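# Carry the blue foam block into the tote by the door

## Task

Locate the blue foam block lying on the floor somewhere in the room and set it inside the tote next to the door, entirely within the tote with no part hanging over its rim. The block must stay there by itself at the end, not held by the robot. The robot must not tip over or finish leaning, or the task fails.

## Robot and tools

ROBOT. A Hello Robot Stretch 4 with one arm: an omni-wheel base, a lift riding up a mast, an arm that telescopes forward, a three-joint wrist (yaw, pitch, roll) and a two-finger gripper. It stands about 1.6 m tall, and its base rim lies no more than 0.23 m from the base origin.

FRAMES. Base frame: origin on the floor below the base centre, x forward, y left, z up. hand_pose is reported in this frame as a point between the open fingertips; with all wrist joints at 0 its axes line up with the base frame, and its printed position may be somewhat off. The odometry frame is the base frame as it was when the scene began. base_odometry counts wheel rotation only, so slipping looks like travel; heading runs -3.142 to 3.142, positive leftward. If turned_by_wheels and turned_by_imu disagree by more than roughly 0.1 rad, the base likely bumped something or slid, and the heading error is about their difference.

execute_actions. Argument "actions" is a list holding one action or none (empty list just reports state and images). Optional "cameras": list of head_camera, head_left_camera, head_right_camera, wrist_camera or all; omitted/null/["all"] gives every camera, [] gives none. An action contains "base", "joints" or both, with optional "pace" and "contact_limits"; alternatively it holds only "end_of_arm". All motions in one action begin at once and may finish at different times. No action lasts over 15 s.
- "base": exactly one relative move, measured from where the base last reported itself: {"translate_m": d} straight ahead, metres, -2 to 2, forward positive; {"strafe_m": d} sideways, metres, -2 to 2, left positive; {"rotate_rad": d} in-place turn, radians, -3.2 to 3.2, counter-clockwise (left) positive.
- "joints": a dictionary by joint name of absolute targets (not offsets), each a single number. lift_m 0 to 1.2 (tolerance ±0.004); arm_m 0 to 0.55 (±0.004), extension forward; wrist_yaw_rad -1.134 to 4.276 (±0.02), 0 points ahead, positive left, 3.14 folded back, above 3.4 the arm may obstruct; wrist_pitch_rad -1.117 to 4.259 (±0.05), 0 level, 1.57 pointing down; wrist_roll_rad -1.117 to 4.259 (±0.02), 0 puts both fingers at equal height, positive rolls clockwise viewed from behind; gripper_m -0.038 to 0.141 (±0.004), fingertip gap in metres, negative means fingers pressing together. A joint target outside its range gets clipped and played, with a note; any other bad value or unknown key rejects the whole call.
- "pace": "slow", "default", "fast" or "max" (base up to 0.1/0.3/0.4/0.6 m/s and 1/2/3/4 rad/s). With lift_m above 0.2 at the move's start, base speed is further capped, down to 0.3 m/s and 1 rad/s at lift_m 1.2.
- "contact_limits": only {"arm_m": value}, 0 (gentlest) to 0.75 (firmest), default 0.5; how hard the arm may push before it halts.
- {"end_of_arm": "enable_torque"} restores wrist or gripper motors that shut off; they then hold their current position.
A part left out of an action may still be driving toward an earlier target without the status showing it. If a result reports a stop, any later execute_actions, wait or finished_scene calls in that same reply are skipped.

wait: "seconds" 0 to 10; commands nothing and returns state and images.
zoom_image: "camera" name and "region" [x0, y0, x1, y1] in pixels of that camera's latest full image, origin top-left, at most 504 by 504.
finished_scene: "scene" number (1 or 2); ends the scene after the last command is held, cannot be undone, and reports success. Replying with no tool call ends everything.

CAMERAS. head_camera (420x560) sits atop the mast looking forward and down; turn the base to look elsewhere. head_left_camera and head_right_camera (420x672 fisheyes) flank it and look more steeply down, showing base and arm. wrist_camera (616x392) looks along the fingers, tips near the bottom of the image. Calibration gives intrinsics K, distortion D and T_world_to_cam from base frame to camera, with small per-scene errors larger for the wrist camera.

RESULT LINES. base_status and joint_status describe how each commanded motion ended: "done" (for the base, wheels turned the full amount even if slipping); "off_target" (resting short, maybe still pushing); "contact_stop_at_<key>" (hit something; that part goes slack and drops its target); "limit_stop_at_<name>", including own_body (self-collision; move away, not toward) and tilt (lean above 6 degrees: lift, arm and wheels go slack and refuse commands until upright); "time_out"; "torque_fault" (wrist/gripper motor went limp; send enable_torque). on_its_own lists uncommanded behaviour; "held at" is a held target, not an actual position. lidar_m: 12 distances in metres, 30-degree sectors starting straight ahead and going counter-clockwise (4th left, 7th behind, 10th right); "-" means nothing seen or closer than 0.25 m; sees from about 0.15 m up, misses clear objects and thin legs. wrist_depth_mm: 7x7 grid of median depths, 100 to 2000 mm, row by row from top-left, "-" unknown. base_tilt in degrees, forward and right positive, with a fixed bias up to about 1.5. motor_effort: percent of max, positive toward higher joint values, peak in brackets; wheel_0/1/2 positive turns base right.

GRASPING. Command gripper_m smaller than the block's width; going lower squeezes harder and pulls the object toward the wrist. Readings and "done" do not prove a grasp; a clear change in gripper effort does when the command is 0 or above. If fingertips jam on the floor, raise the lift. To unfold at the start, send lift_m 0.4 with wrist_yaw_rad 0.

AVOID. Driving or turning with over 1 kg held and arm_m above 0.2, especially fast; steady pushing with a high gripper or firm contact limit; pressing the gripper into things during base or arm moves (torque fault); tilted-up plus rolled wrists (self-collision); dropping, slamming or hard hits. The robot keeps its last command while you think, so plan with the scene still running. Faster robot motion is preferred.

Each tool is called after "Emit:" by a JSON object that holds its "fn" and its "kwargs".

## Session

Emit:
{"fn": "execute_actions", "kwargs": {"actions": [{"joints":{"lift_m":0.4,"wrist_yaw_rad":0}}], "cameras": ["head_camera","head_left_camera"]}}

Scene clock: 2.47 s.
base_odometry: x=+0.000 y=+0.000 heading=+0.000 (m, m, rad; odometry frame)
turned_by_wheels: +0.000 (rad since the last result)
turned_by_imu: +0.001 (rad since the last result)
base_tilt: forward=-1.2 right=-0.6 (deg)
lidar_m: 1.04 1.42 1.91 0.93 0.66 0.64 0.64 0.93 1.48 1.50 1.05 1.00
base_status: not commanded
joint_positions: lift_m=+0.400 arm_m=-0.002 wrist_yaw_rad=+0.000 wrist_pitch_rad=+0.008 wrist_roll_rad=+0.015 gripper_m=+0.057
joint_status: all done
motor_effort: lift_m=+23(24) arm_m=-1(1) wrist_yaw_rad=+0(5) wrist_pitch_rad=-9(9) wrist_roll_rad=-1(1) gripper_m=-2(4) wheel_0=+0(1) wheel_1=+0(0) wheel_2=+0(0) (%)
hand_pose: x=+0.4576 y=-0.0873 z=+0.5755 quat_wxyz=(+1.000, +0.008, +0.004, +0.000) (m; base frame)
wrist_depth_mm: 1661 1336 1098 946 820 723 647 / 1708 1336 1118 931 831 732 661 / 1661 1366 1098 946 831 732 661 / 1661 1366 1098 931 831 732 661 / 1618 1397 1138 960 809 723 661 / 1661 1366 198 946 191 715 668 / 1464 1336 1078 151 798 715 676
pictures: head_camera, head_left_camera
Images, in order (width x height): head_camera 420x560, head_left_camera 420x672.

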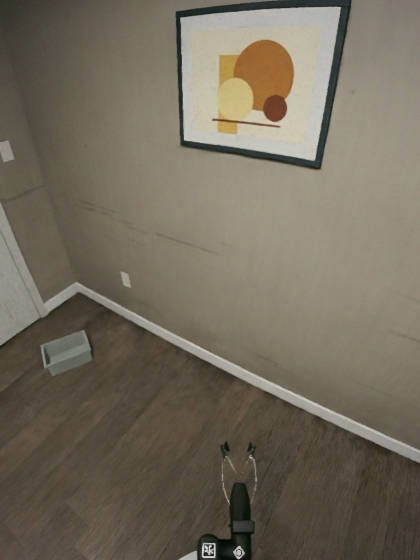

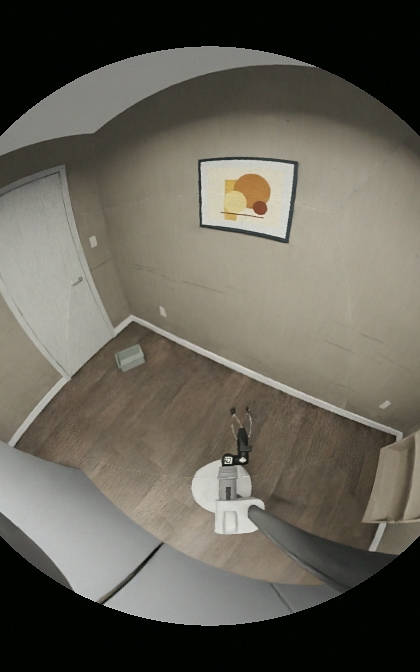

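Similar layout. Boards point about 0.95 rad left.

Emit:
{"fn": "execute_actions", "kwargs": {"actions": [{"base":{"rotate_rad":1.1},"joints":{"wrist_pitch_rad":0.9,"gripper_m":0.13,"lift_m":0.2}}], "cameras": ["head_camera","head_left_camera"]}}

Scene clock: 4.53 s.
base_odometry: x=+0.000 y=+0.000 heading=+1.100 (m, m, rad; odometry frame)
turned_by_wheels: +1.100 (rad since the last result)
turned_by_imu: +1.079 (rad since the last result)
base_tilt: forward=-1.3 right=-0.6 (deg)
lidar_m: 1.92 0.91 0.68 0.65 0.68 1.01 1.46 1.42 1.07 1.00 1.07 1.39
base_status: done
joint_positions: lift_m=+0.200 arm_m=-0.002 wrist_yaw_rad=+0.000 wrist_pitch_rad=+0.901 wrist_roll_rad=+0.015 gripper_m=+0.130
joint_status: all done
motor_effort: lift_m=+15(21) arm_m=+0(1) wrist_yaw_rad=+2(2) wrist_pitch_rad=-6(7) wrist_roll_rad=-1(1) gripper_m=+0(4) wheel_0=-1(8) wheel_1=-1(7) wheel_2=+0(8) (%)
hand_pose: x=+0.3481 y=-0.0874 z=+0.1523 quat_wxyz=(+0.900, +0.007, +0.436, -0.003) (m; base frame)
wrist_depth_mm: 798 778 750 723 699 676 647 / 668 654 621 609 591 580 559 / 569 559 539 525 517 504 492 / 500 488 473 462 449 442 436 / 439 430 424 415 404 397 394 / 394 384 213 373 362 193 357 / 357 351 345 146 336 327 325
pictures: head_camera, head_left_camera
Images, in order (width x height): head_camera 420x560, head_left_camera 420x672.

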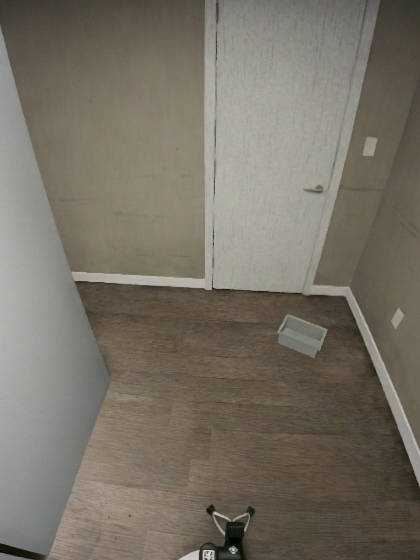

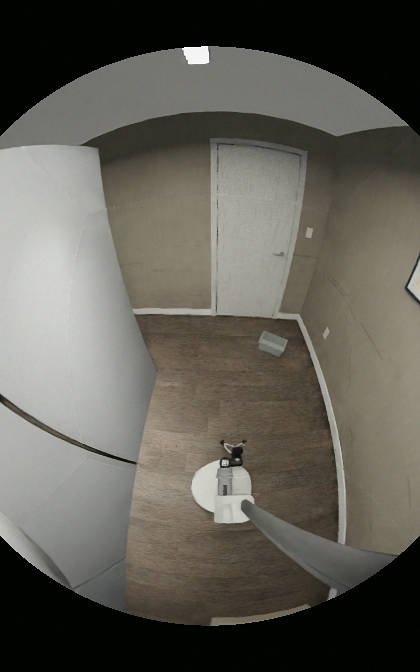

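Emit:
{"fn": "execute_actions", "kwargs": {"actions": [{"base":{"translate_m":1.5},"pace":"fast"}], "cameras": []}}

Emit:
{"fn": "execute_actions", "kwargs": {"actions": [{"base":{"rotate_rad":1.55}}], "cameras": ["head_camera","head_left_camera"]}}

Scene clock: 9.83 s.
base_odometry: x=+0.680 y=+1.337 heading=+1.100 (m, m, rad; odometry frame)
turned_by_wheels: +0.000 (rad since the last result)
turned_by_imu: +0.004 (rad since the last result)
base_tilt: forward=-1.2 right=-0.7 (deg)
lidar_m: 0.43 0.49 0.67 2.18 0.74 0.92 3.02 1.46 0.48 0.44 0.63 0.45
base_status: done
joint_positions: lift_m=+0.200 arm_m=-0.002 wrist_yaw_rad=+0.000 wrist_pitch_rad=+0.901 wrist_roll_rad=+0.015 gripper_m=+0.130
joint_status: not commanded
motor_effort: lift_m=+15(15) arm_m=-1(1) wrist_yaw_rad=+1(1) wrist_pitch_rad=-7(7) wrist_roll_rad=-1(1) gripper_m=+1(2) wheel_0=-1(7) wheel_1=+1(7) wheel_2=+2(12) (%)
hand_pose: x=+0.3481 y=-0.0874 z=+0.1523 quat_wxyz=(+0.900, +0.007, +0.436, -0.003) (m; base frame)
wrist_depth_mm: 216 220 224 221 220 217 216 / 260 250 253 251 249 247 244 / 327 283 294 289 290 283 278 / 382 349 351 347 342 334 329 / 430 418 407 402 397 384 382 / 394 384 213 370 362 195 355 / 355 347 347 146 336 327 325
pictures: none
No camera images: the call's "cameras" was empty. Leave "cameras" out to get every camera's image.

Scene clock: 11.87 s.
base_odometry: x=+0.680 y=+1.337 heading=+2.650 (m, m, rad; odometry frame)
turned_by_wheels: +1.550 (rad since the last result)
turned_by_imu: +1.520 (rad since the last result)
base_tilt: forward=-1.3 right=-0.6 (deg)
lidar_m: 1.96 0.77 0.87 2.55 1.52 0.56 0.45 0.65 0.45 0.43 0.46 0.69
base_status: done
joint_positions: lift_m=+0.200 arm_m=-0.002 wrist_yaw_rad=+0.000 wrist_pitch_rad=+0.901 wrist_roll_rad=+0.015 gripper_m=+0.130
joint_status: not commanded
motor_effort: lift_m=+15(16) arm_m=-1(1) wrist_yaw_rad=+1(1) wrist_pitch_rad=-7(7) wrist_roll_rad=-1(1) gripper_m=-1(1) wheel_0=-1(7) wheel_1=-1(8) wheel_2=-1(7) (%)
hand_pose: x=+0.3481 y=-0.0874 z=+0.1523 quat_wxyz=(+0.900, +0.007, +0.436, -0.003) (m; base frame)
wrist_depth_mm: 741 788 759 723 707 683 603 / 661 654 621 609 591 574 549 / 564 544 539 530 517 504 492 / 500 484 473 462 452 445 436 / 436 433 424 415 407 397 392 / 397 382 214 375 362 193 357 / 355 347 347 146 334 325 327
pictures: head_camera, head_left_camera
Images, in order (width x height): head_camera 420x560, head_left_camera 420x672.

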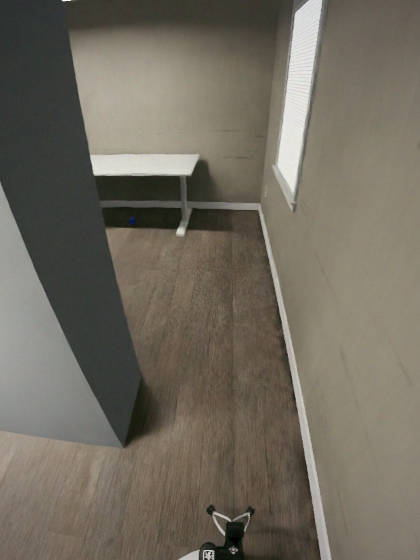

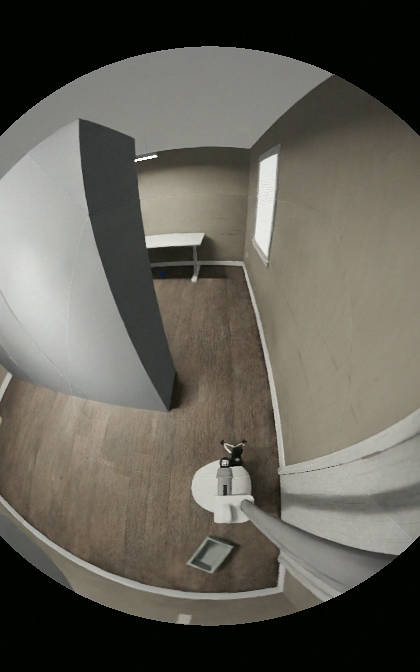

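Emit:
{"fn": "execute_actions", "kwargs": {"actions": [{"base":{"translate_m":2.0},"pace":"fast"}], "cameras": []}}

Emit:
{"fn": "execute_actions", "kwargs": {"actions": [{"base":{"strafe_m":1.0}}], "cameras": ["head_camera","wrist_camera"]}}

Scene clock: 18.37 s.
base_odometry: x=-1.083 y=+2.281 heading=+2.650 (m, m, rad; odometry frame)
turned_by_wheels: +0.000 (rad since the last result)
turned_by_imu: +0.004 (rad since the last result)
base_tilt: forward=-1.2 right=-0.7 (deg)
lidar_m: 1.06 0.88 1.18 2.41 1.24 0.98 1.89 0.70 0.50 0.44 0.50 0.69
base_status: done
joint_positions: lift_m=+0.200 arm_m=-0.002 wrist_yaw_rad=+0.000 wrist_pitch_rad=+0.901 wrist_roll_rad=+0.015 gripper_m=+0.130
joint_status: not commanded
motor_effort: lift_m=+16(16) arm_m=-1(1) wrist_yaw_rad=+1(1) wrist_pitch_rad=-7(7) wrist_roll_rad=-1(1) gripper_m=-1(2) wheel_0=-1(6) wheel_1=+1(8) wheel_2=+1(13) (%)
hand_pose: x=+0.3481 y=-0.0874 z=+0.1523 quat_wxyz=(+0.900, +0.007, +0.436, -0.003) (m; base frame)
wrist_depth_mm: 768 759 759 741 707 676 640 / 668 647 627 609 591 585 564 / 569 549 539 530 512 504 488 / 496 488 477 462 449 445 436 / 436 430 424 415 402 399 392 / 392 387 214 370 366 195 355 / 357 347 347 145 334 325 327
pictures: none
No camera images: the call's "cameras" was empty. Leave "cameras" out to get every camera's image.

Scene clock: 23.03 s.
base_odometry: x=-1.555 y=+1.399 heading=+2.650 (m, m, rad; odometry frame)
turned_by_wheels: +0.000 (rad since the last result)
turned_by_imu: +0.003 (rad since the last result)
base_tilt: forward=-1.3 right=-0.6 (deg)
lidar_m: 0.82 0.91 1.48 1.40 1.23 0.90 0.85 0.91 1.54 1.46 1.54 0.88
base_status: done
joint_positions: lift_m=+0.200 arm_m=-0.002 wrist_yaw_rad=+0.000 wrist_pitch_rad=+0.901 wrist_roll_rad=+0.015 gripper_m=+0.130
joint_status: not commanded
motor_effort: lift_m=+16(15) arm_m=-1(1) wrist_yaw_rad=+1(2) wrist_pitch_rad=-7(7) wrist_roll_rad=-1(2) gripper_m=+0(1) wheel_0=+0(9) wheel_1=+0(9) wheel_2=+0(0) (%)
hand_pose: x=+0.3481 y=-0.0874 z=+0.1522 quat_wxyz=(+0.900, +0.007, +0.436, -0.003) (m; base frame)
wrist_depth_mm: 798 788 759 723 699 676 640 / 668 647 634 609 597 574 564 / 574 549 535 535 517 500 496 / 496 484 466 459 455 445 436 / 439 427 424 413 404 399 392 / 392 387 214 373 364 193 355 / 357 345 347 146 334 327 327
pictures: head_camera, wrist_camera
camera_calibration (this result's frames):
wrist_camera: T_world_to_cam=[[-0.0327956, -0.997228, -0.0667862, -0.0542115], [-0.78302, 0.0671637, -0.618359, 0.425771], [0.621131, 0.0320155, -0.783053, 0.129806], [0, 0, 0, 1]] pos_world=[0.250983, -0.0868134, 0.361304]
Images, in order (width x height): head_camera 420x560, wrist_camera 616x392.

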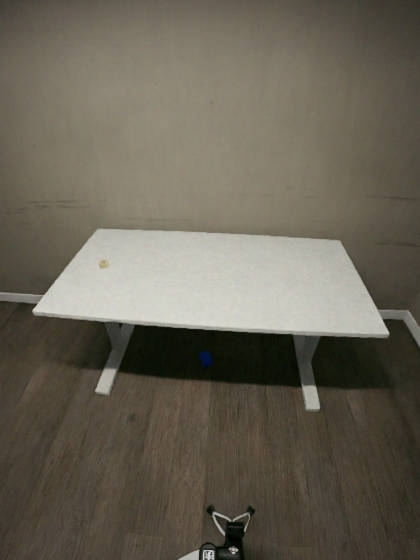

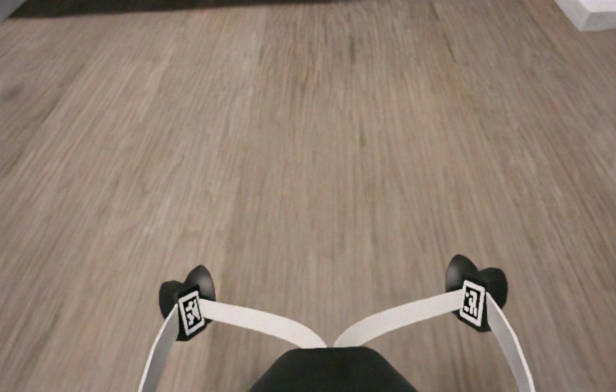

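Emit:
{"fn": "execute_actions", "kwargs": {"actions": [{"base":{"strafe_m":0.14},"joints":{"arm_m":0.4}}], "cameras": []}}

Emit:
{"fn": "execute_actions", "kwargs": {"actions": [{"base":{"translate_m":0.33},"joints":{"lift_m":0.15}}], "cameras": ["wrist_camera"]}}

Scene clock: 25.57 s.
base_odometry: x=-1.621 y=+1.276 heading=+2.650 (m, m, rad; odometry frame)
turned_by_wheels: +0.000 (rad since the last result)
turned_by_imu: +0.001 (rad since the last result)
base_tilt: forward=-1.2 right=-0.7 (deg)
lidar_m: 0.83 0.90 1.35 1.28 1.22 0.88 0.85 0.91 1.71 1.60 1.19 0.89
base_status: done
joint_positions: lift_m=+0.200 arm_m=+0.399 wrist_yaw_rad=+0.000 wrist_pitch_rad=+0.901 wrist_roll_rad=+0.015 gripper_m=+0.130
joint_status: all done
motor_effort: lift_m=+16(16) arm_m=+6(4) wrist_yaw_rad=+1(0) wrist_pitch_rad=-7(7) wrist_roll_rad=-1(1) gripper_m=+0(1) wheel_0=+1(9) wheel_1=-1(8) wheel_2=-1(1) (%)
hand_pose: x=+0.7489 y=-0.0874 z=+0.1523 quat_wxyz=(+0.900, +0.007, +0.436, -0.003) (m; base frame)
wrist_depth_mm: 741 768 750 715 699 668 647 / 668 647 634 591 597 574 559 / 564 559 535 521 512 496 492 / 488 477 469 459 452 445 436 / 439 430 418 413 402 399 392 / 397 384 213 370 359 193 351 / 355 347 343 145 330 325 324
pictures: none
No camera images: the call's "cameras" was empty. Leave "cameras" out to get every camera's image.

Scene clock: 28.13 s.
base_odometry: x=-1.912 y=+1.432 heading=+2.650 (m, m, rad; odometry frame)
turned_by_wheels: +0.000 (rad since the last result)
turned_by_imu: +0.001 (rad since the last result)
base_tilt: forward=-1.2 right=-0.7 (deg)
lidar_m: 0.52 0.55 0.82 1.26 1.35 1.23 1.18 1.24 1.68 1.60 0.76 0.57
base_status: done
joint_positions: lift_m=+0.150 arm_m=+0.399 wrist_yaw_rad=+0.000 wrist_pitch_rad=+0.901 wrist_roll_rad=+0.015 gripper_m=+0.130
joint_status: all done
motor_effort: lift_m=+15(15) arm_m=+6(6) wrist_yaw_rad=+1(3) wrist_pitch_rad=-7(7) wrist_roll_rad=-1(1) gripper_m=+1(1) wheel_0=+0(7) wheel_1=+3(6) wheel_2=+0(7) (%)
hand_pose: x=+0.7489 y=-0.0874 z=+0.1023 quat_wxyz=(+0.900, +0.007, +0.436, -0.003) (m; base frame)
wrist_depth_mm: 676 668 654 621 603 585 564 / 569 549 535 521 504 496 480 / 484 477 462 449 439 430 421 / 424 410 404 353 389 379 375 / 379 370 362 353 347 340 334 / 340 330 213 319 312 195 303 / 307 297 297 145 287 279 278
pictures: wrist_camera
camera_calibration (this result's frames):
wrist_camera: T_world_to_cam=[[-0.0327251, -0.99723, -0.066788, -0.0444416], [-0.782989, 0.0671113, -0.618404, 0.708742], [0.621174, 0.032057, -0.783017, -0.158316], [0, 0, 0, 1]] pos_world=[0.651825, -0.0868079, 0.311356]
Images, in order (width x height): wrist_camera 616x392.

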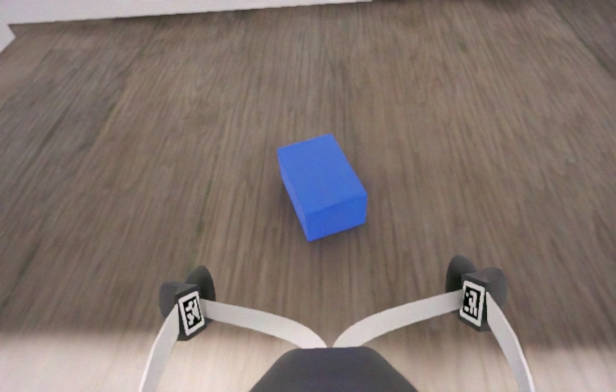

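Emit:
{"fn": "execute_actions", "kwargs": {"actions": [{"joints":{"lift_m":0.11,"arm_m":0.535}}], "cameras": []}}

Emit:
{"fn": "execute_actions", "kwargs": {"actions": [{"joints":{"lift_m":0.068}}], "cameras": ["wrist_camera"]}}

Emit:
{"fn": "execute_actions", "kwargs": {"actions": [{"joints":{"gripper_m":0.015}}], "cameras": []}}

Emit:
{"fn": "execute_actions", "kwargs": {"actions": [{"joints":{"lift_m":0.2}}], "cameras": ["wrist_camera"]}}

Scene clock: 29.87 s.
base_odometry: x=-1.912 y=+1.432 heading=+2.650 (m, m, rad; odometry frame)
turned_by_wheels: +0.000 (rad since the last result)
turned_by_imu: +0.000 (rad since the last result)
base_tilt: forward=-1.2 right=-0.6 (deg)
lidar_m: 0.52 0.56 0.80 1.27 1.34 1.24 1.19 1.25 1.67 1.59 0.75 0.56
base_status: not commanded
joint_positions: lift_m=+0.110 arm_m=+0.534 wrist_yaw_rad=+0.000 wrist_pitch_rad=+0.901 wrist_roll_rad=+0.015 gripper_m=+0.130
joint_status: all done
motor_effort: lift_m=+15(14) arm_m=+6(5) wrist_yaw_rad=+1(0) wrist_pitch_rad=-7(7) wrist_roll_rad=-1(1) gripper_m=+0(0) wheel_0=+0(0) wheel_1=+3(3) wheel_2=+0(0) (%)
hand_pose: x=+0.8839 y=-0.0874 z=+0.0623 quat_wxyz=(+0.900, +0.007, +0.436, -0.003) (m; base frame)
wrist_depth_mm: 564 559 544 544 517 504 488 / 496 488 466 455 439 430 418 / 424 410 399 387 382 375 366 / 368 359 351 343 336 330 325 / 325 320 315 256 300 296 293 / 293 286 213 231 233 194 265 / 265 258 256 146 247 242 242
pictures: none
No camera images: the call's "cameras" was empty. Leave "cameras" out to get every camera's image.

Scene clock: 30.90 s.
base_odometry: x=-1.912 y=+1.432 heading=+2.650 (m, m, rad; odometry frame)
turned_by_wheels: +0.000 (rad since the last result)
turned_by_imu: +0.000 (rad since the last result)
base_tilt: forward=-1.2 right=-0.6 (deg)
lidar_m: 0.53 0.53 0.80 1.27 1.34 1.23 1.18 1.25 1.71 1.60 0.75 0.57
base_status: not commanded
joint_positions: lift_m=+0.068 arm_m=+0.534 wrist_yaw_rad=+0.000 wrist_pitch_rad=+0.901 wrist_roll_rad=+0.015 gripper_m=+0.130
joint_status: all done
motor_effort: lift_m=+15(14) arm_m=+6(6) wrist_yaw_rad=+1(1) wrist_pitch_rad=-7(7) wrist_roll_rad=-2(1) gripper_m=-1(0) wheel_0=+0(0) wheel_1=+3(3) wheel_2=+0(0) (%)
hand_pose: x=+0.8839 y=-0.0874 z=+0.0204 quat_wxyz=(+0.900, +0.007, +0.436, -0.003) (m; base frame)
wrist_depth_mm: 508 488 469 455 442 430 415 / 418 404 394 379 375 362 357 / 357 349 342 332 324 315 309 / 314 303 298 233 283 278 273 / 276 270 266 208 249 251 246 / 248 242 213 188 189 194 224 / 225 218 218 145 211 205 206
pictures: wrist_camera
camera_calibration (this result's frames):
wrist_camera: T_world_to_cam=[[-0.032805, -0.997228, -0.0667863, -0.0454402], [-0.783018, 0.0671712, -0.618362, 0.763781], [0.621134, 0.0320095, -0.783051, -0.306289], [0, 0, 0, 1]] pos_world=[0.78681, -0.0868142, 0.229418]
Images, in order (width x height): wrist_camera 616x392.

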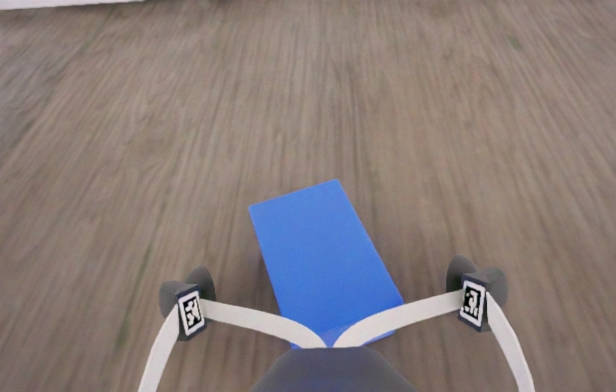

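Scene clock: 32.97 s.
base_odometry: x=-1.912 y=+1.432 heading=+2.650 (m, m, rad; odometry frame)
turned_by_wheels: +0.000 (rad since the last result)
turned_by_imu: +0.001 (rad since the last result)
base_tilt: forward=-1.2 right=-0.6 (deg)
lidar_m: 0.52 0.57 0.81 1.27 1.35 1.25 1.17 1.25 1.69 1.59 0.71 0.55
base_status: not commanded
joint_positions: lift_m=+0.068 arm_m=+0.534 wrist_yaw_rad=+0.000 wrist_pitch_rad=+0.901 wrist_roll_rad=+0.015 gripper_m=+0.015
joint_status: all done
motor_effort: lift_m=+14(14) arm_m=+6(6) wrist_yaw_rad=+1(1) wrist_pitch_rad=-7(5) wrist_roll_rad=-1(1) gripper_m=-24(24) wheel_0=+0(0) wheel_1=+3(3) wheel_2=+0(0) (%)
hand_pose: x=+0.8839 y=-0.0874 z=+0.0204 quat_wxyz=(+0.900, +0.007, +0.436, -0.003) (m; base frame)
wrist_depth_mm: 504 492 469 452 439 427 413 / 418 407 392 387 370 359 353 / 357 345 340 330 322 312 307 / 312 304 296 224 283 278 274 / 277 270 264 200 248 250 245 / 248 244 186 180 179 174 224 / 224 215 216 168 207 204 198
pictures: none
No camera images: the call's "cameras" was empty. Leave "cameras" out to get every camera's image.

Scene clock: 34.57 s.
base_odometry: x=-1.912 y=+1.432 heading=+2.650 (m, m, rad; odometry frame)
turned_by_wheels: +0.000 (rad since the last result)
turned_by_imu: +0.000 (rad since the last result)
base_tilt: forward=-1.2 right=-0.6 (deg)
lidar_m: 0.53 0.56 0.81 1.25 1.36 1.24 1.20 1.26 1.71 1.59 0.74 0.54
base_status: not commanded
joint_positions: lift_m=+0.200 arm_m=+0.534 wrist_yaw_rad=+0.000 wrist_pitch_rad=+0.902 wrist_roll_rad=+0.015 gripper_m=+0.015
joint_status: all done
motor_effort: lift_m=+23(24) arm_m=+6(5) wrist_yaw_rad=+1(2) wrist_pitch_rad=-7(8) wrist_roll_rad=-1(1) gripper_m=-24(24) wheel_0=+0(0) wheel_1=+3(3) wheel_2=+0(0) (%)
hand_pose: x=+0.8839 y=-0.0874 z=+0.1516 quat_wxyz=(+0.900, +0.007, +0.436, -0.003) (m; base frame)
wrist_depth_mm: 591 574 574 569 569 564 564 / 640 621 621 609 591 574 559 / 559 544 535 521 512 492 492 / 492 480 477 224 445 436 430 / 436 427 418 200 394 394 387 / 389 384 185 180 179 175 353 / 355 340 342 168 324 322 319
pictures: wrist_camera
camera_calibration (this result's frames):
wrist_camera: T_world_to_cam=[[-0.0328181, -0.997228, -0.0667795, -0.0366652], [-0.783142, 0.0671708, -0.618205, 0.844996], [0.620977, 0.0320096, -0.783175, -0.20333], [0, 0, 0, 1]] pos_world=[0.786811, -0.0868142, 0.360689]
Images, in order (width x height): wrist_camera 616x392.

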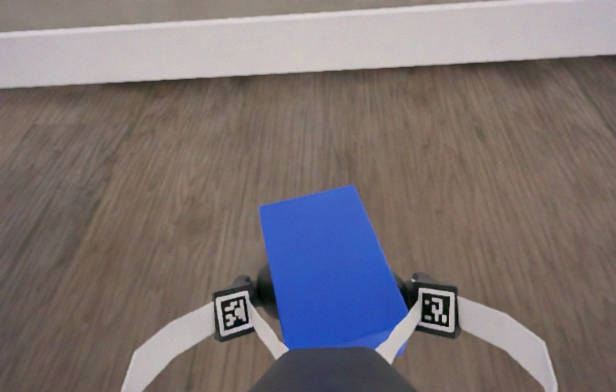

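Emit:
{"fn": "execute_actions", "kwargs": {"actions": [{"joints":{"arm_m":0},"base":{"translate_m":-0.3}}], "cameras": []}}

Emit:
{"fn": "execute_actions", "kwargs": {"actions": [{"base":{"rotate_rad":3.17}}], "cameras": []}}

Emit:
{"fn": "execute_actions", "kwargs": {"actions": [{"base":{"strafe_m":1.15},"joints":{"lift_m":0.35}}], "cameras": ["head_camera"]}}

Scene clock: 37.40 s.
base_odometry: x=-1.648 y=+1.290 heading=+2.650 (m, m, rad; odometry frame)
turned_by_wheels: +0.000 (rad since the last result)
turned_by_imu: +0.000 (rad since the last result)
base_tilt: forward=-1.2 right=-0.7 (deg)
lidar_m: 0.82 0.86 1.34 1.27 1.24 0.93 0.89 0.93 1.69 1.60 1.15 0.84
base_status: done
joint_positions: lift_m=+0.200 arm_m=+0.001 wrist_yaw_rad=+0.000 wrist_pitch_rad=+0.902 wrist_roll_rad=+0.015 gripper_m=+0.015
joint_status: all done
motor_effort: lift_m=+23(23) arm_m=-6(5) wrist_yaw_rad=+3(1) wrist_pitch_rad=-9(9) wrist_roll_rad=-1(1) gripper_m=-25(23) wheel_0=+0(6) wheel_1=-3(6) wheel_2=-2(9) (%)
hand_pose: x=+0.3508 y=-0.0875 z=+0.1516 quat_wxyz=(+0.900, +0.007, +0.436, -0.003) (m; base frame)
wrist_depth_mm: 759 778 741 715 699 676 654 / 661 640 634 609 591 580 564 / 569 549 535 525 508 500 500 / 496 488 473 225 452 445 436 / 436 430 415 200 394 394 392 / 394 384 186 180 179 175 353 / 355 340 343 168 329 324 319
pictures: none
No camera images: the call's "cameras" was empty. Leave "cameras" out to get every camera's image.

Scene clock: 40.27 s.
base_odometry: x=-1.647 y=+1.290 heading=-0.464 (m, m, rad; odometry frame)
turned_by_wheels: +3.170 (rad since the last result)
turned_by_imu: +3.108 (rad since the last result)
base_tilt: forward=-1.2 right=-0.6 (deg)
lidar_m: 0.88 0.95 1.67 1.58 1.14 0.87 0.82 0.89 1.37 1.30 1.26 0.90
base_status: done
joint_positions: lift_m=+0.200 arm_m=+0.001 wrist_yaw_rad=+0.000 wrist_pitch_rad=+0.902 wrist_roll_rad=+0.015 gripper_m=+0.015
joint_status: not commanded
motor_effort: lift_m=+23(23) arm_m=-6(6) wrist_yaw_rad=+1(3) wrist_pitch_rad=-8(8) wrist_roll_rad=-1(2) gripper_m=-24(24) wheel_0=-3(5) wheel_1=-3(8) wheel_2=+0(8) (%)
hand_pose: x=+0.3509 y=-0.0874 z=+0.1516 quat_wxyz=(+0.900, +0.007, +0.436, -0.003) (m; base frame)
wrist_depth_mm: 691 683 676 668 661 654 634 / 661 640 627 603 585 574 574 / 569 549 535 525 508 500 488 / 492 484 473 225 449 445 439 / 436 430 418 200 394 399 387 / 397 387 186 180 179 175 355 / 357 343 342 168 327 324 319
pictures: none
No camera images: the call's "cameras" was empty. Leave "cameras" out to get every camera's image.

Scene clock: 45.43 s.
base_odometry: x=-1.133 y=+2.318 heading=-0.464 (m, m, rad; odometry frame)
turned_by_wheels: +0.000 (rad since the last result)
turned_by_imu: +0.003 (rad since the last result)
base_tilt: forward=-1.2 right=-0.7 (deg)
lidar_m: 1.75 0.69 0.47 0.43 0.46 0.68 1.13 0.85 1.22 2.45 1.32 1.03
base_status: done
joint_positions: lift_m=+0.350 arm_m=+0.001 wrist_yaw_rad=+0.000 wrist_pitch_rad=+0.902 wrist_roll_rad=+0.015 gripper_m=+0.015
joint_status: all done
motor_effort: lift_m=+22(24) arm_m=-6(6) wrist_yaw_rad=+2(1) wrist_pitch_rad=-8(8) wrist_roll_rad=-1(1) gripper_m=-25(24) wheel_0=+0(9) wheel_1=+1(11) wheel_2=+1(2) (%)
hand_pose: x=+0.3509 y=-0.0874 z=+0.3017 quat_wxyz=(+0.900, +0.007, +0.436, -0.003) (m; base frame)
wrist_depth_mm: 768 1042 1060 1042 991 917 759 / 768 904 866 866 842 798 768 / 759 788 768 741 723 715 699 / 691 691 676 225 634 627 615 / 627 603 597 200 564 564 554 / 549 539 185 180 179 174 504 / 508 488 492 168 462 466 449
pictures: head_camera
Images, in order (width x height): head_camera 420x560.

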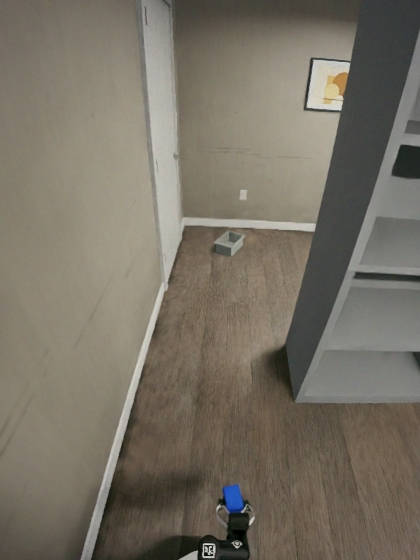

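Emit:
{"fn": "execute_actions", "kwargs": {"actions": [{"base":{"translate_m":1.85},"pace":"fast"}], "cameras": ["head_camera","wrist_camera"]}}

Scene clock: 51.43 s.
base_odometry: x=+0.522 y=+1.491 heading=-0.463 (m, m, rad; odometry frame)
turned_by_wheels: +0.000 (rad since the last result)
turned_by_imu: +0.005 (rad since the last result)
base_tilt: forward=-1.2 right=-0.6 (deg)
lidar_m: 0.62 0.59 0.37 0.40 0.45 0.64 1.84 0.66 0.65 1.88 1.74 0.73
base_status: done
joint_positions: lift_m=+0.350 arm_m=+0.001 wrist_yaw_rad=+0.000 wrist_pitch_rad=+0.902 wrist_roll_rad=+0.015 gripper_m=+0.015
joint_status: not commanded
motor_effort: lift_m=+22(22) arm_m=-6(6) wrist_yaw_rad=+1(4) wrist_pitch_rad=-8(8) wrist_roll_rad=-1(1) gripper_m=-24(24) wheel_0=+0(5) wheel_1=+0(7) wheel_2=+2(14) (%)
hand_pose: x=+0.3508 y=-0.0874 z=+0.3017 quat_wxyz=(+0.900, +0.007, +0.436, -0.003) (m; base frame)
wrist_depth_mm: 676 960 1025 991 991 960 931 / 668 878 878 778 750 820 798 / 676 778 768 661 707 707 683 / 661 683 668 224 627 621 621 / 609 603 597 199 554 564 554 / 564 549 186 180 179 175 504 / 504 484 488 168 462 459 449
pictures: head_camera, wrist_camera
camera_calibration (this result's frames):
wrist_camera: T_world_to_cam=[[-0.0328296, -0.997228, -0.0667781, -0.0441339], [-0.783238, 0.067174, -0.618083, 0.520314], [0.620855, 0.0320117, -0.783272, 0.245257], [0, 0, 0, 1]] pos_world=[0.253812, -0.0868142, 0.510753]
Images, in order (width x height): head_camera 420x560, wrist_camera 616x392.

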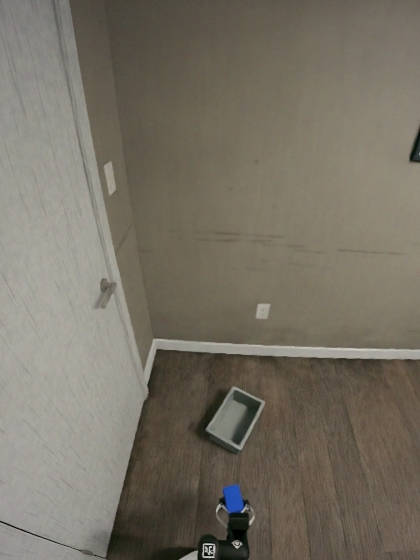

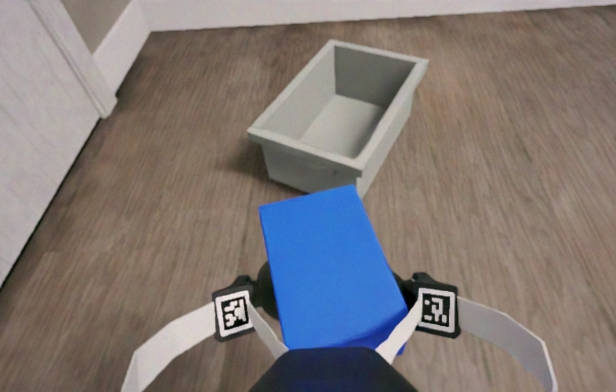

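Emit:
{"fn": "execute_actions", "kwargs": {"actions": [{"joints":{"arm_m":0.48,"wrist_pitch_rad":1.2,"wrist_yaw_rad":-0.5,"lift_m":0.3}}], "cameras": ["head_camera","wrist_camera"]}}

Scene clock: 54.20 s.
base_odometry: x=+0.522 y=+1.491 heading=-0.463 (m, m, rad; odometry frame)
turned_by_wheels: +0.000 (rad since the last result)
turned_by_imu: +0.001 (rad since the last result)
base_tilt: forward=-1.2 right=-0.6 (deg)
lidar_m: 0.61 0.59 0.40 0.41 0.45 0.65 1.87 0.68 0.65 1.90 1.74 0.75
base_status: not commanded
joint_positions: lift_m=+0.300 arm_m=+0.479 wrist_yaw_rad=-0.500 wrist_pitch_rad=+1.201 wrist_roll_rad=+0.015 gripper_m=+0.015
joint_status: all done
motor_effort: lift_m=+15(21) arm_m=+6(7) wrist_yaw_rad=+1(3) wrist_pitch_rad=-6(6) wrist_roll_rad=-1(1) gripper_m=-24(26) wheel_0=+0(0) wheel_1=+1(0) wheel_2=+2(2) (%)
hand_pose: x=+0.6995 y=-0.1267 z=+0.2096 quat_wxyz=(+0.798, +0.146, +0.546, -0.208) (m; base frame)
wrist_depth_mm: 580 597 574 564 564 544 544 / 559 544 407 407 517 512 508 / 530 508 427 480 484 484 473 / 492 480 455 225 452 455 449 / 462 459 436 199 424 430 424 / 439 427 187 180 180 175 402 / 415 402 368 168 384 384 377
pictures: head_camera, wrist_camera
camera_calibration (this result's frames):
wrist_camera: T_world_to_cam=[[-0.5228, -0.850736, -0.0541172, 0.28063], [-0.78455, 0.505013, -0.359782, 0.741404], [0.33341, -0.145636, -0.931465, 0.167518], [0, 0, 0, 1]] pos_world=[0.67253, -0.11128, 0.437969]
Images, in order (width x height): head_camera 420x560, wrist_camera 616x392.

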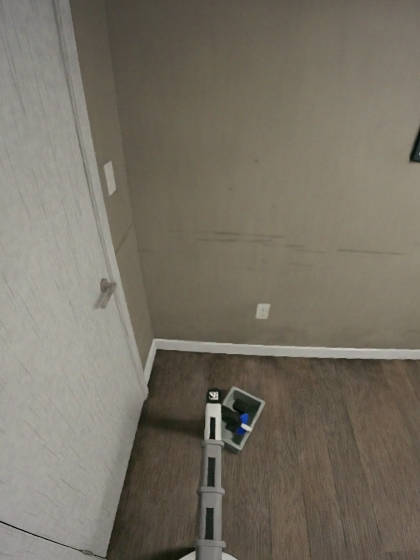

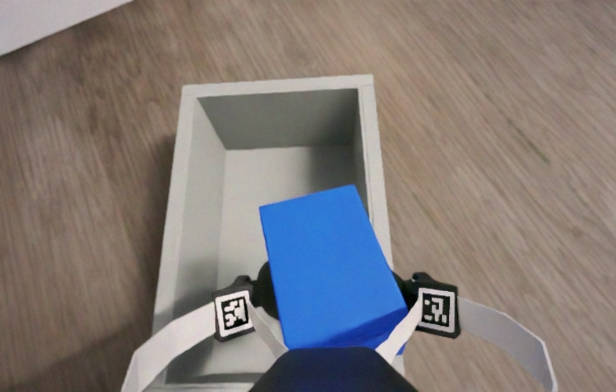

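Emit:
{"fn": "execute_actions", "kwargs": {"actions": [{"joints":{"arm_m":0.54,"lift_m":0.25},"base":{"strafe_m":0.025}}], "cameras": ["wrist_camera"]}}

Scene clock: 55.47 s.
base_odometry: x=+0.533 y=+1.514 heading=-0.463 (m, m, rad; odometry frame)
turned_by_wheels: +0.000 (rad since the last result)
turned_by_imu: +0.000 (rad since the last result)
base_tilt: forward=-1.2 right=-0.6 (deg)
lidar_m: 0.62 0.53 0.38 0.36 0.42 0.60 1.84 0.73 0.69 1.91 1.77 0.61
base_status: done
joint_positions: lift_m=+0.250 arm_m=+0.539 wrist_yaw_rad=-0.500 wrist_pitch_rad=+1.201 wrist_roll_rad=+0.015 gripper_m=+0.015
joint_status: all done
motor_effort: lift_m=+15(15) arm_m=+6(4) wrist_yaw_rad=+1(2) wrist_pitch_rad=-6(6) wrist_roll_rad=-1(1) gripper_m=-25(24) wheel_0=-1(9) wheel_1=+0(9) wheel_2=+0(2) (%)
hand_pose: x=+0.7595 y=-0.1267 z=+0.1596 quat_wxyz=(+0.798, +0.146, +0.546, -0.208) (m; base frame)
wrist_depth_mm: 525 530 512 504 500 492 477 / 496 492 473 340 327 455 452 / 462 455 375 397 379 421 415 / 436 427 370 225 399 397 394 / 407 404 359 200 315 373 377 / 387 382 185 180 179 175 355 / 366 355 296 168 330 240 334
pictures: wrist_camera
camera_calibration (this result's frames):
wrist_camera: T_world_to_cam=[[-0.522912, -0.850668, -0.054114, 0.30936], [-0.784505, 0.505124, -0.359723, 0.770413], [0.333339, -0.145651, -0.931489, 0.101002], [0, 0, 0, 1]] pos_world=[0.732493, -0.111281, 0.387958]
Images, in order (width x height): wrist_camera 616x392.

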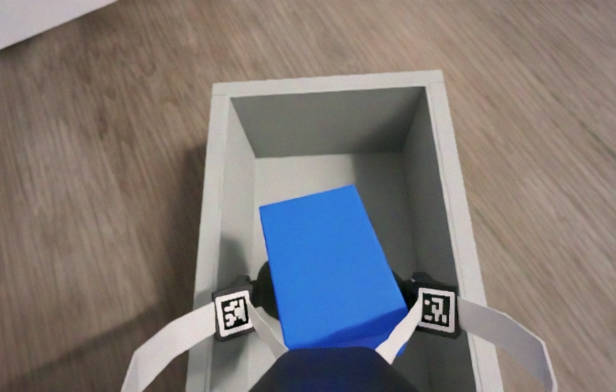

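Centered. Lower carefully; fingers may touch rim.

Emit:
{"fn": "execute_actions", "kwargs": {"actions": [{"joints":{"lift_m":0.15},"pace":"slow"}], "cameras": ["wrist_camera"]}}

Scene clock: 57.27 s.
base_odometry: x=+0.533 y=+1.514 heading=-0.463 (m, m, rad; odometry frame)
turned_by_wheels: +0.000 (rad since the last result)
turned_by_imu: +0.001 (rad since the last result)
base_tilt: forward=-1.2 right=-0.6 (deg)
lidar_m: 0.85 0.53 0.38 0.37 0.42 0.61 1.87 0.71 0.67 1.90 1.74 0.84
base_status: not commanded
joint_positions: lift_m=+0.150 arm_m=+0.539 wrist_yaw_rad=-0.500 wrist_pitch_rad=+1.201 wrist_roll_rad=+0.015 gripper_m=+0.015
joint_status: all done
motor_effort: lift_m=+14(16) arm_m=+6(6) wrist_yaw_rad=+1(3) wrist_pitch_rad=-6(6) wrist_roll_rad=-1(1) gripper_m=-24(25) wheel_0=+0(0) wheel_1=+0(0) wheel_2=+0(0) (%)
hand_pose: x=+0.7595 y=-0.1267 z=+0.0596 quat_wxyz=(+0.798, +0.146, +0.546, -0.208) (m; base frame)
wrist_depth_mm: 397 387 246 256 257 234 355 / 368 359 285 310 310 216 327 / 345 330 290 322 317 204 310 / 322 195 283 224 298 208 287 / 301 189 276 199 278 211 163 / 289 173 186 180 179 173 156 / 272 156 256 167 251 218 134
pictures: wrist_camera
camera_calibration (this result's frames):
wrist_camera: T_world_to_cam=[[-0.522911, -0.850668, -0.0541139, 0.30395], [-0.784505, 0.505124, -0.359723, 0.73445], [0.333339, -0.145651, -0.931489, 0.00787248], [0, 0, 0, 1]] pos_world=[0.732495, -0.111281, 0.287979]
Images, in order (width x height): wrist_camera 616x392.

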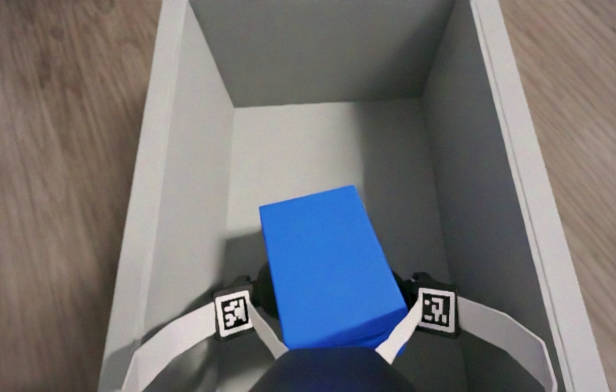

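Emit:
{"fn": "execute_actions", "kwargs": {"actions": [{"joints":{"lift_m":0.13},"pace":"slow"}], "cameras": []}}

Emit:
{"fn": "execute_actions", "kwargs": {"actions": [{"joints":{"gripper_m":0.08}}], "cameras": []}}

Emit:
{"fn": "execute_actions", "kwargs": {"actions": [{"joints":{"lift_m":0.33}}], "cameras": ["wrist_camera"]}}

Scene clock: 58.40 s.
base_odometry: x=+0.533 y=+1.514 heading=-0.463 (m, m, rad; odometry frame)
turned_by_wheels: +0.000 (rad since the last result)
turned_by_imu: +0.000 (rad since the last result)
base_tilt: forward=-1.2 right=-0.6 (deg)
lidar_m: 0.86 0.55 0.38 0.38 0.42 0.63 1.83 0.71 0.68 1.88 1.74 0.68
base_status: not commanded
joint_positions: lift_m=+0.130 arm_m=+0.539 wrist_yaw_rad=-0.500 wrist_pitch_rad=+1.201 wrist_roll_rad=+0.015 gripper_m=+0.015
joint_status: all done
motor_effort: lift_m=+15(13) arm_m=+6(6) wrist_yaw_rad=+0(1) wrist_pitch_rad=-6(6) wrist_roll_rad=-1(1) gripper_m=-24(25) wheel_0=-1(0) wheel_1=+0(0) wheel_2=+0(0) (%)
hand_pose: x=+0.7595 y=-0.1267 z=+0.0396 quat_wxyz=(+0.798, +0.146, +0.546, -0.208) (m; base frame)
wrist_depth_mm: 373 353 246 255 257 199 329 / 342 200 285 310 306 201 303 / 320 181 290 301 294 205 162 / 300 166 279 224 274 208 152 / 282 156 264 200 257 211 150 / 267 151 186 179 179 173 152 / 251 139 240 168 232 219 134
pictures: none
No camera images: the call's "cameras" was empty. Leave "cameras" out to get every camera's image.

Scene clock: 59.83 s.
base_odometry: x=+0.533 y=+1.514 heading=-0.463 (m, m, rad; odometry frame)
turned_by_wheels: +0.000 (rad since the last result)
turned_by_imu: +0.000 (rad since the last result)
base_tilt: forward=-1.2 right=-0.6 (deg)
lidar_m: 0.85 0.56 0.37 0.37 0.42 0.62 1.81 0.74 0.67 1.90 1.77 0.79
base_status: not commanded
joint_positions: lift_m=+0.130 arm_m=+0.539 wrist_yaw_rad=-0.500 wrist_pitch_rad=+1.201 wrist_roll_rad=+0.015 gripper_m=+0.080
joint_status: all done
motor_effort: lift_m=+15(15) arm_m=+6(6) wrist_yaw_rad=+3(1) wrist_pitch_rad=-6(6) wrist_roll_rad=-1(1) gripper_m=-2(25) wheel_0=-1(0) wheel_1=+0(0) wheel_2=+0(0) (%)
hand_pose: x=+0.7595 y=-0.1267 z=+0.0396 quat_wxyz=(+0.798, +0.146, +0.546, -0.208) (m; base frame)
wrist_depth_mm: 368 351 244 255 257 198 330 / 343 198 285 310 304 202 304 / 320 182 290 300 296 204 162 / 300 166 281 282 278 208 152 / 282 156 263 220 262 211 150 / 267 152 198 210 206 184 152 / 251 141 240 147 237 218 154
pictures: none
No camera images: the call's "cameras" was empty. Leave "cameras" out to get every camera's image.

Scene clock: 61.73 s.
base_odometry: x=+0.533 y=+1.514 heading=-0.463 (m, m, rad; odometry frame)
turned_by_wheels: +0.000 (rad since the last result)
turned_by_imu: +0.001 (rad since the last result)
base_tilt: forward=-1.2 right=-0.7 (deg)
lidar_m: 0.61 0.56 0.37 0.38 0.41 0.60 1.87 0.69 0.67 1.90 1.75 0.67
base_status: not commanded
joint_positions: lift_m=+0.330 arm_m=+0.539 wrist_yaw_rad=-0.500 wrist_pitch_rad=+1.201 wrist_roll_rad=+0.015 gripper_m=+0.080
joint_status: all done
motor_effort: lift_m=+23(25) arm_m=+6(6) wrist_yaw_rad=+0(3) wrist_pitch_rad=-6(6) wrist_roll_rad=-1(1) gripper_m=-3(2) wheel_0=+0(0) wheel_1=+0(0) wheel_2=+0(0) (%)
hand_pose: x=+0.7595 y=-0.1267 z=+0.2389 quat_wxyz=(+0.798, +0.146, +0.546, -0.208) (m; base frame)
wrist_depth_mm: 535 597 615 609 597 585 580 / 585 591 580 569 554 544 539 / 559 549 544 418 421 512 504 / 525 521 504 492 477 484 480 / 496 488 473 469 452 455 452 / 469 462 198 402 324 436 430 / 442 436 394 148 377 314 410
pictures: wrist_camera
camera_calibration (this result's frames):
wrist_camera: T_world_to_cam=[[-0.522912, -0.850667, -0.0541139, 0.313657], [-0.784505, 0.505125, -0.359723, 0.798964], [0.333339, -0.145651, -0.931489, 0.17492], [0, 0, 0, 1]] pos_world=[0.732499, -0.111281, 0.467315]
Images, in order (width x height): wrist_camera 616x392.

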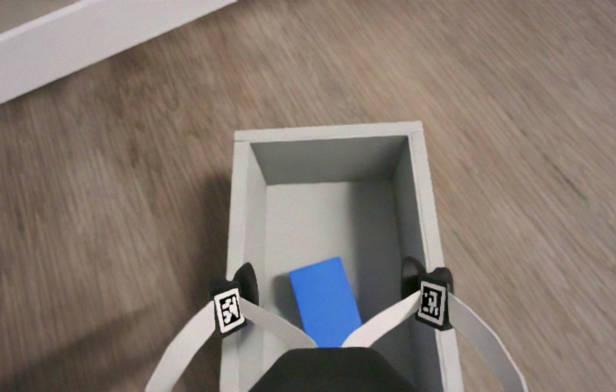

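Emit:
{"fn": "finished_scene", "kwargs": {"scene": 2}}

The scene is finished: the task was done.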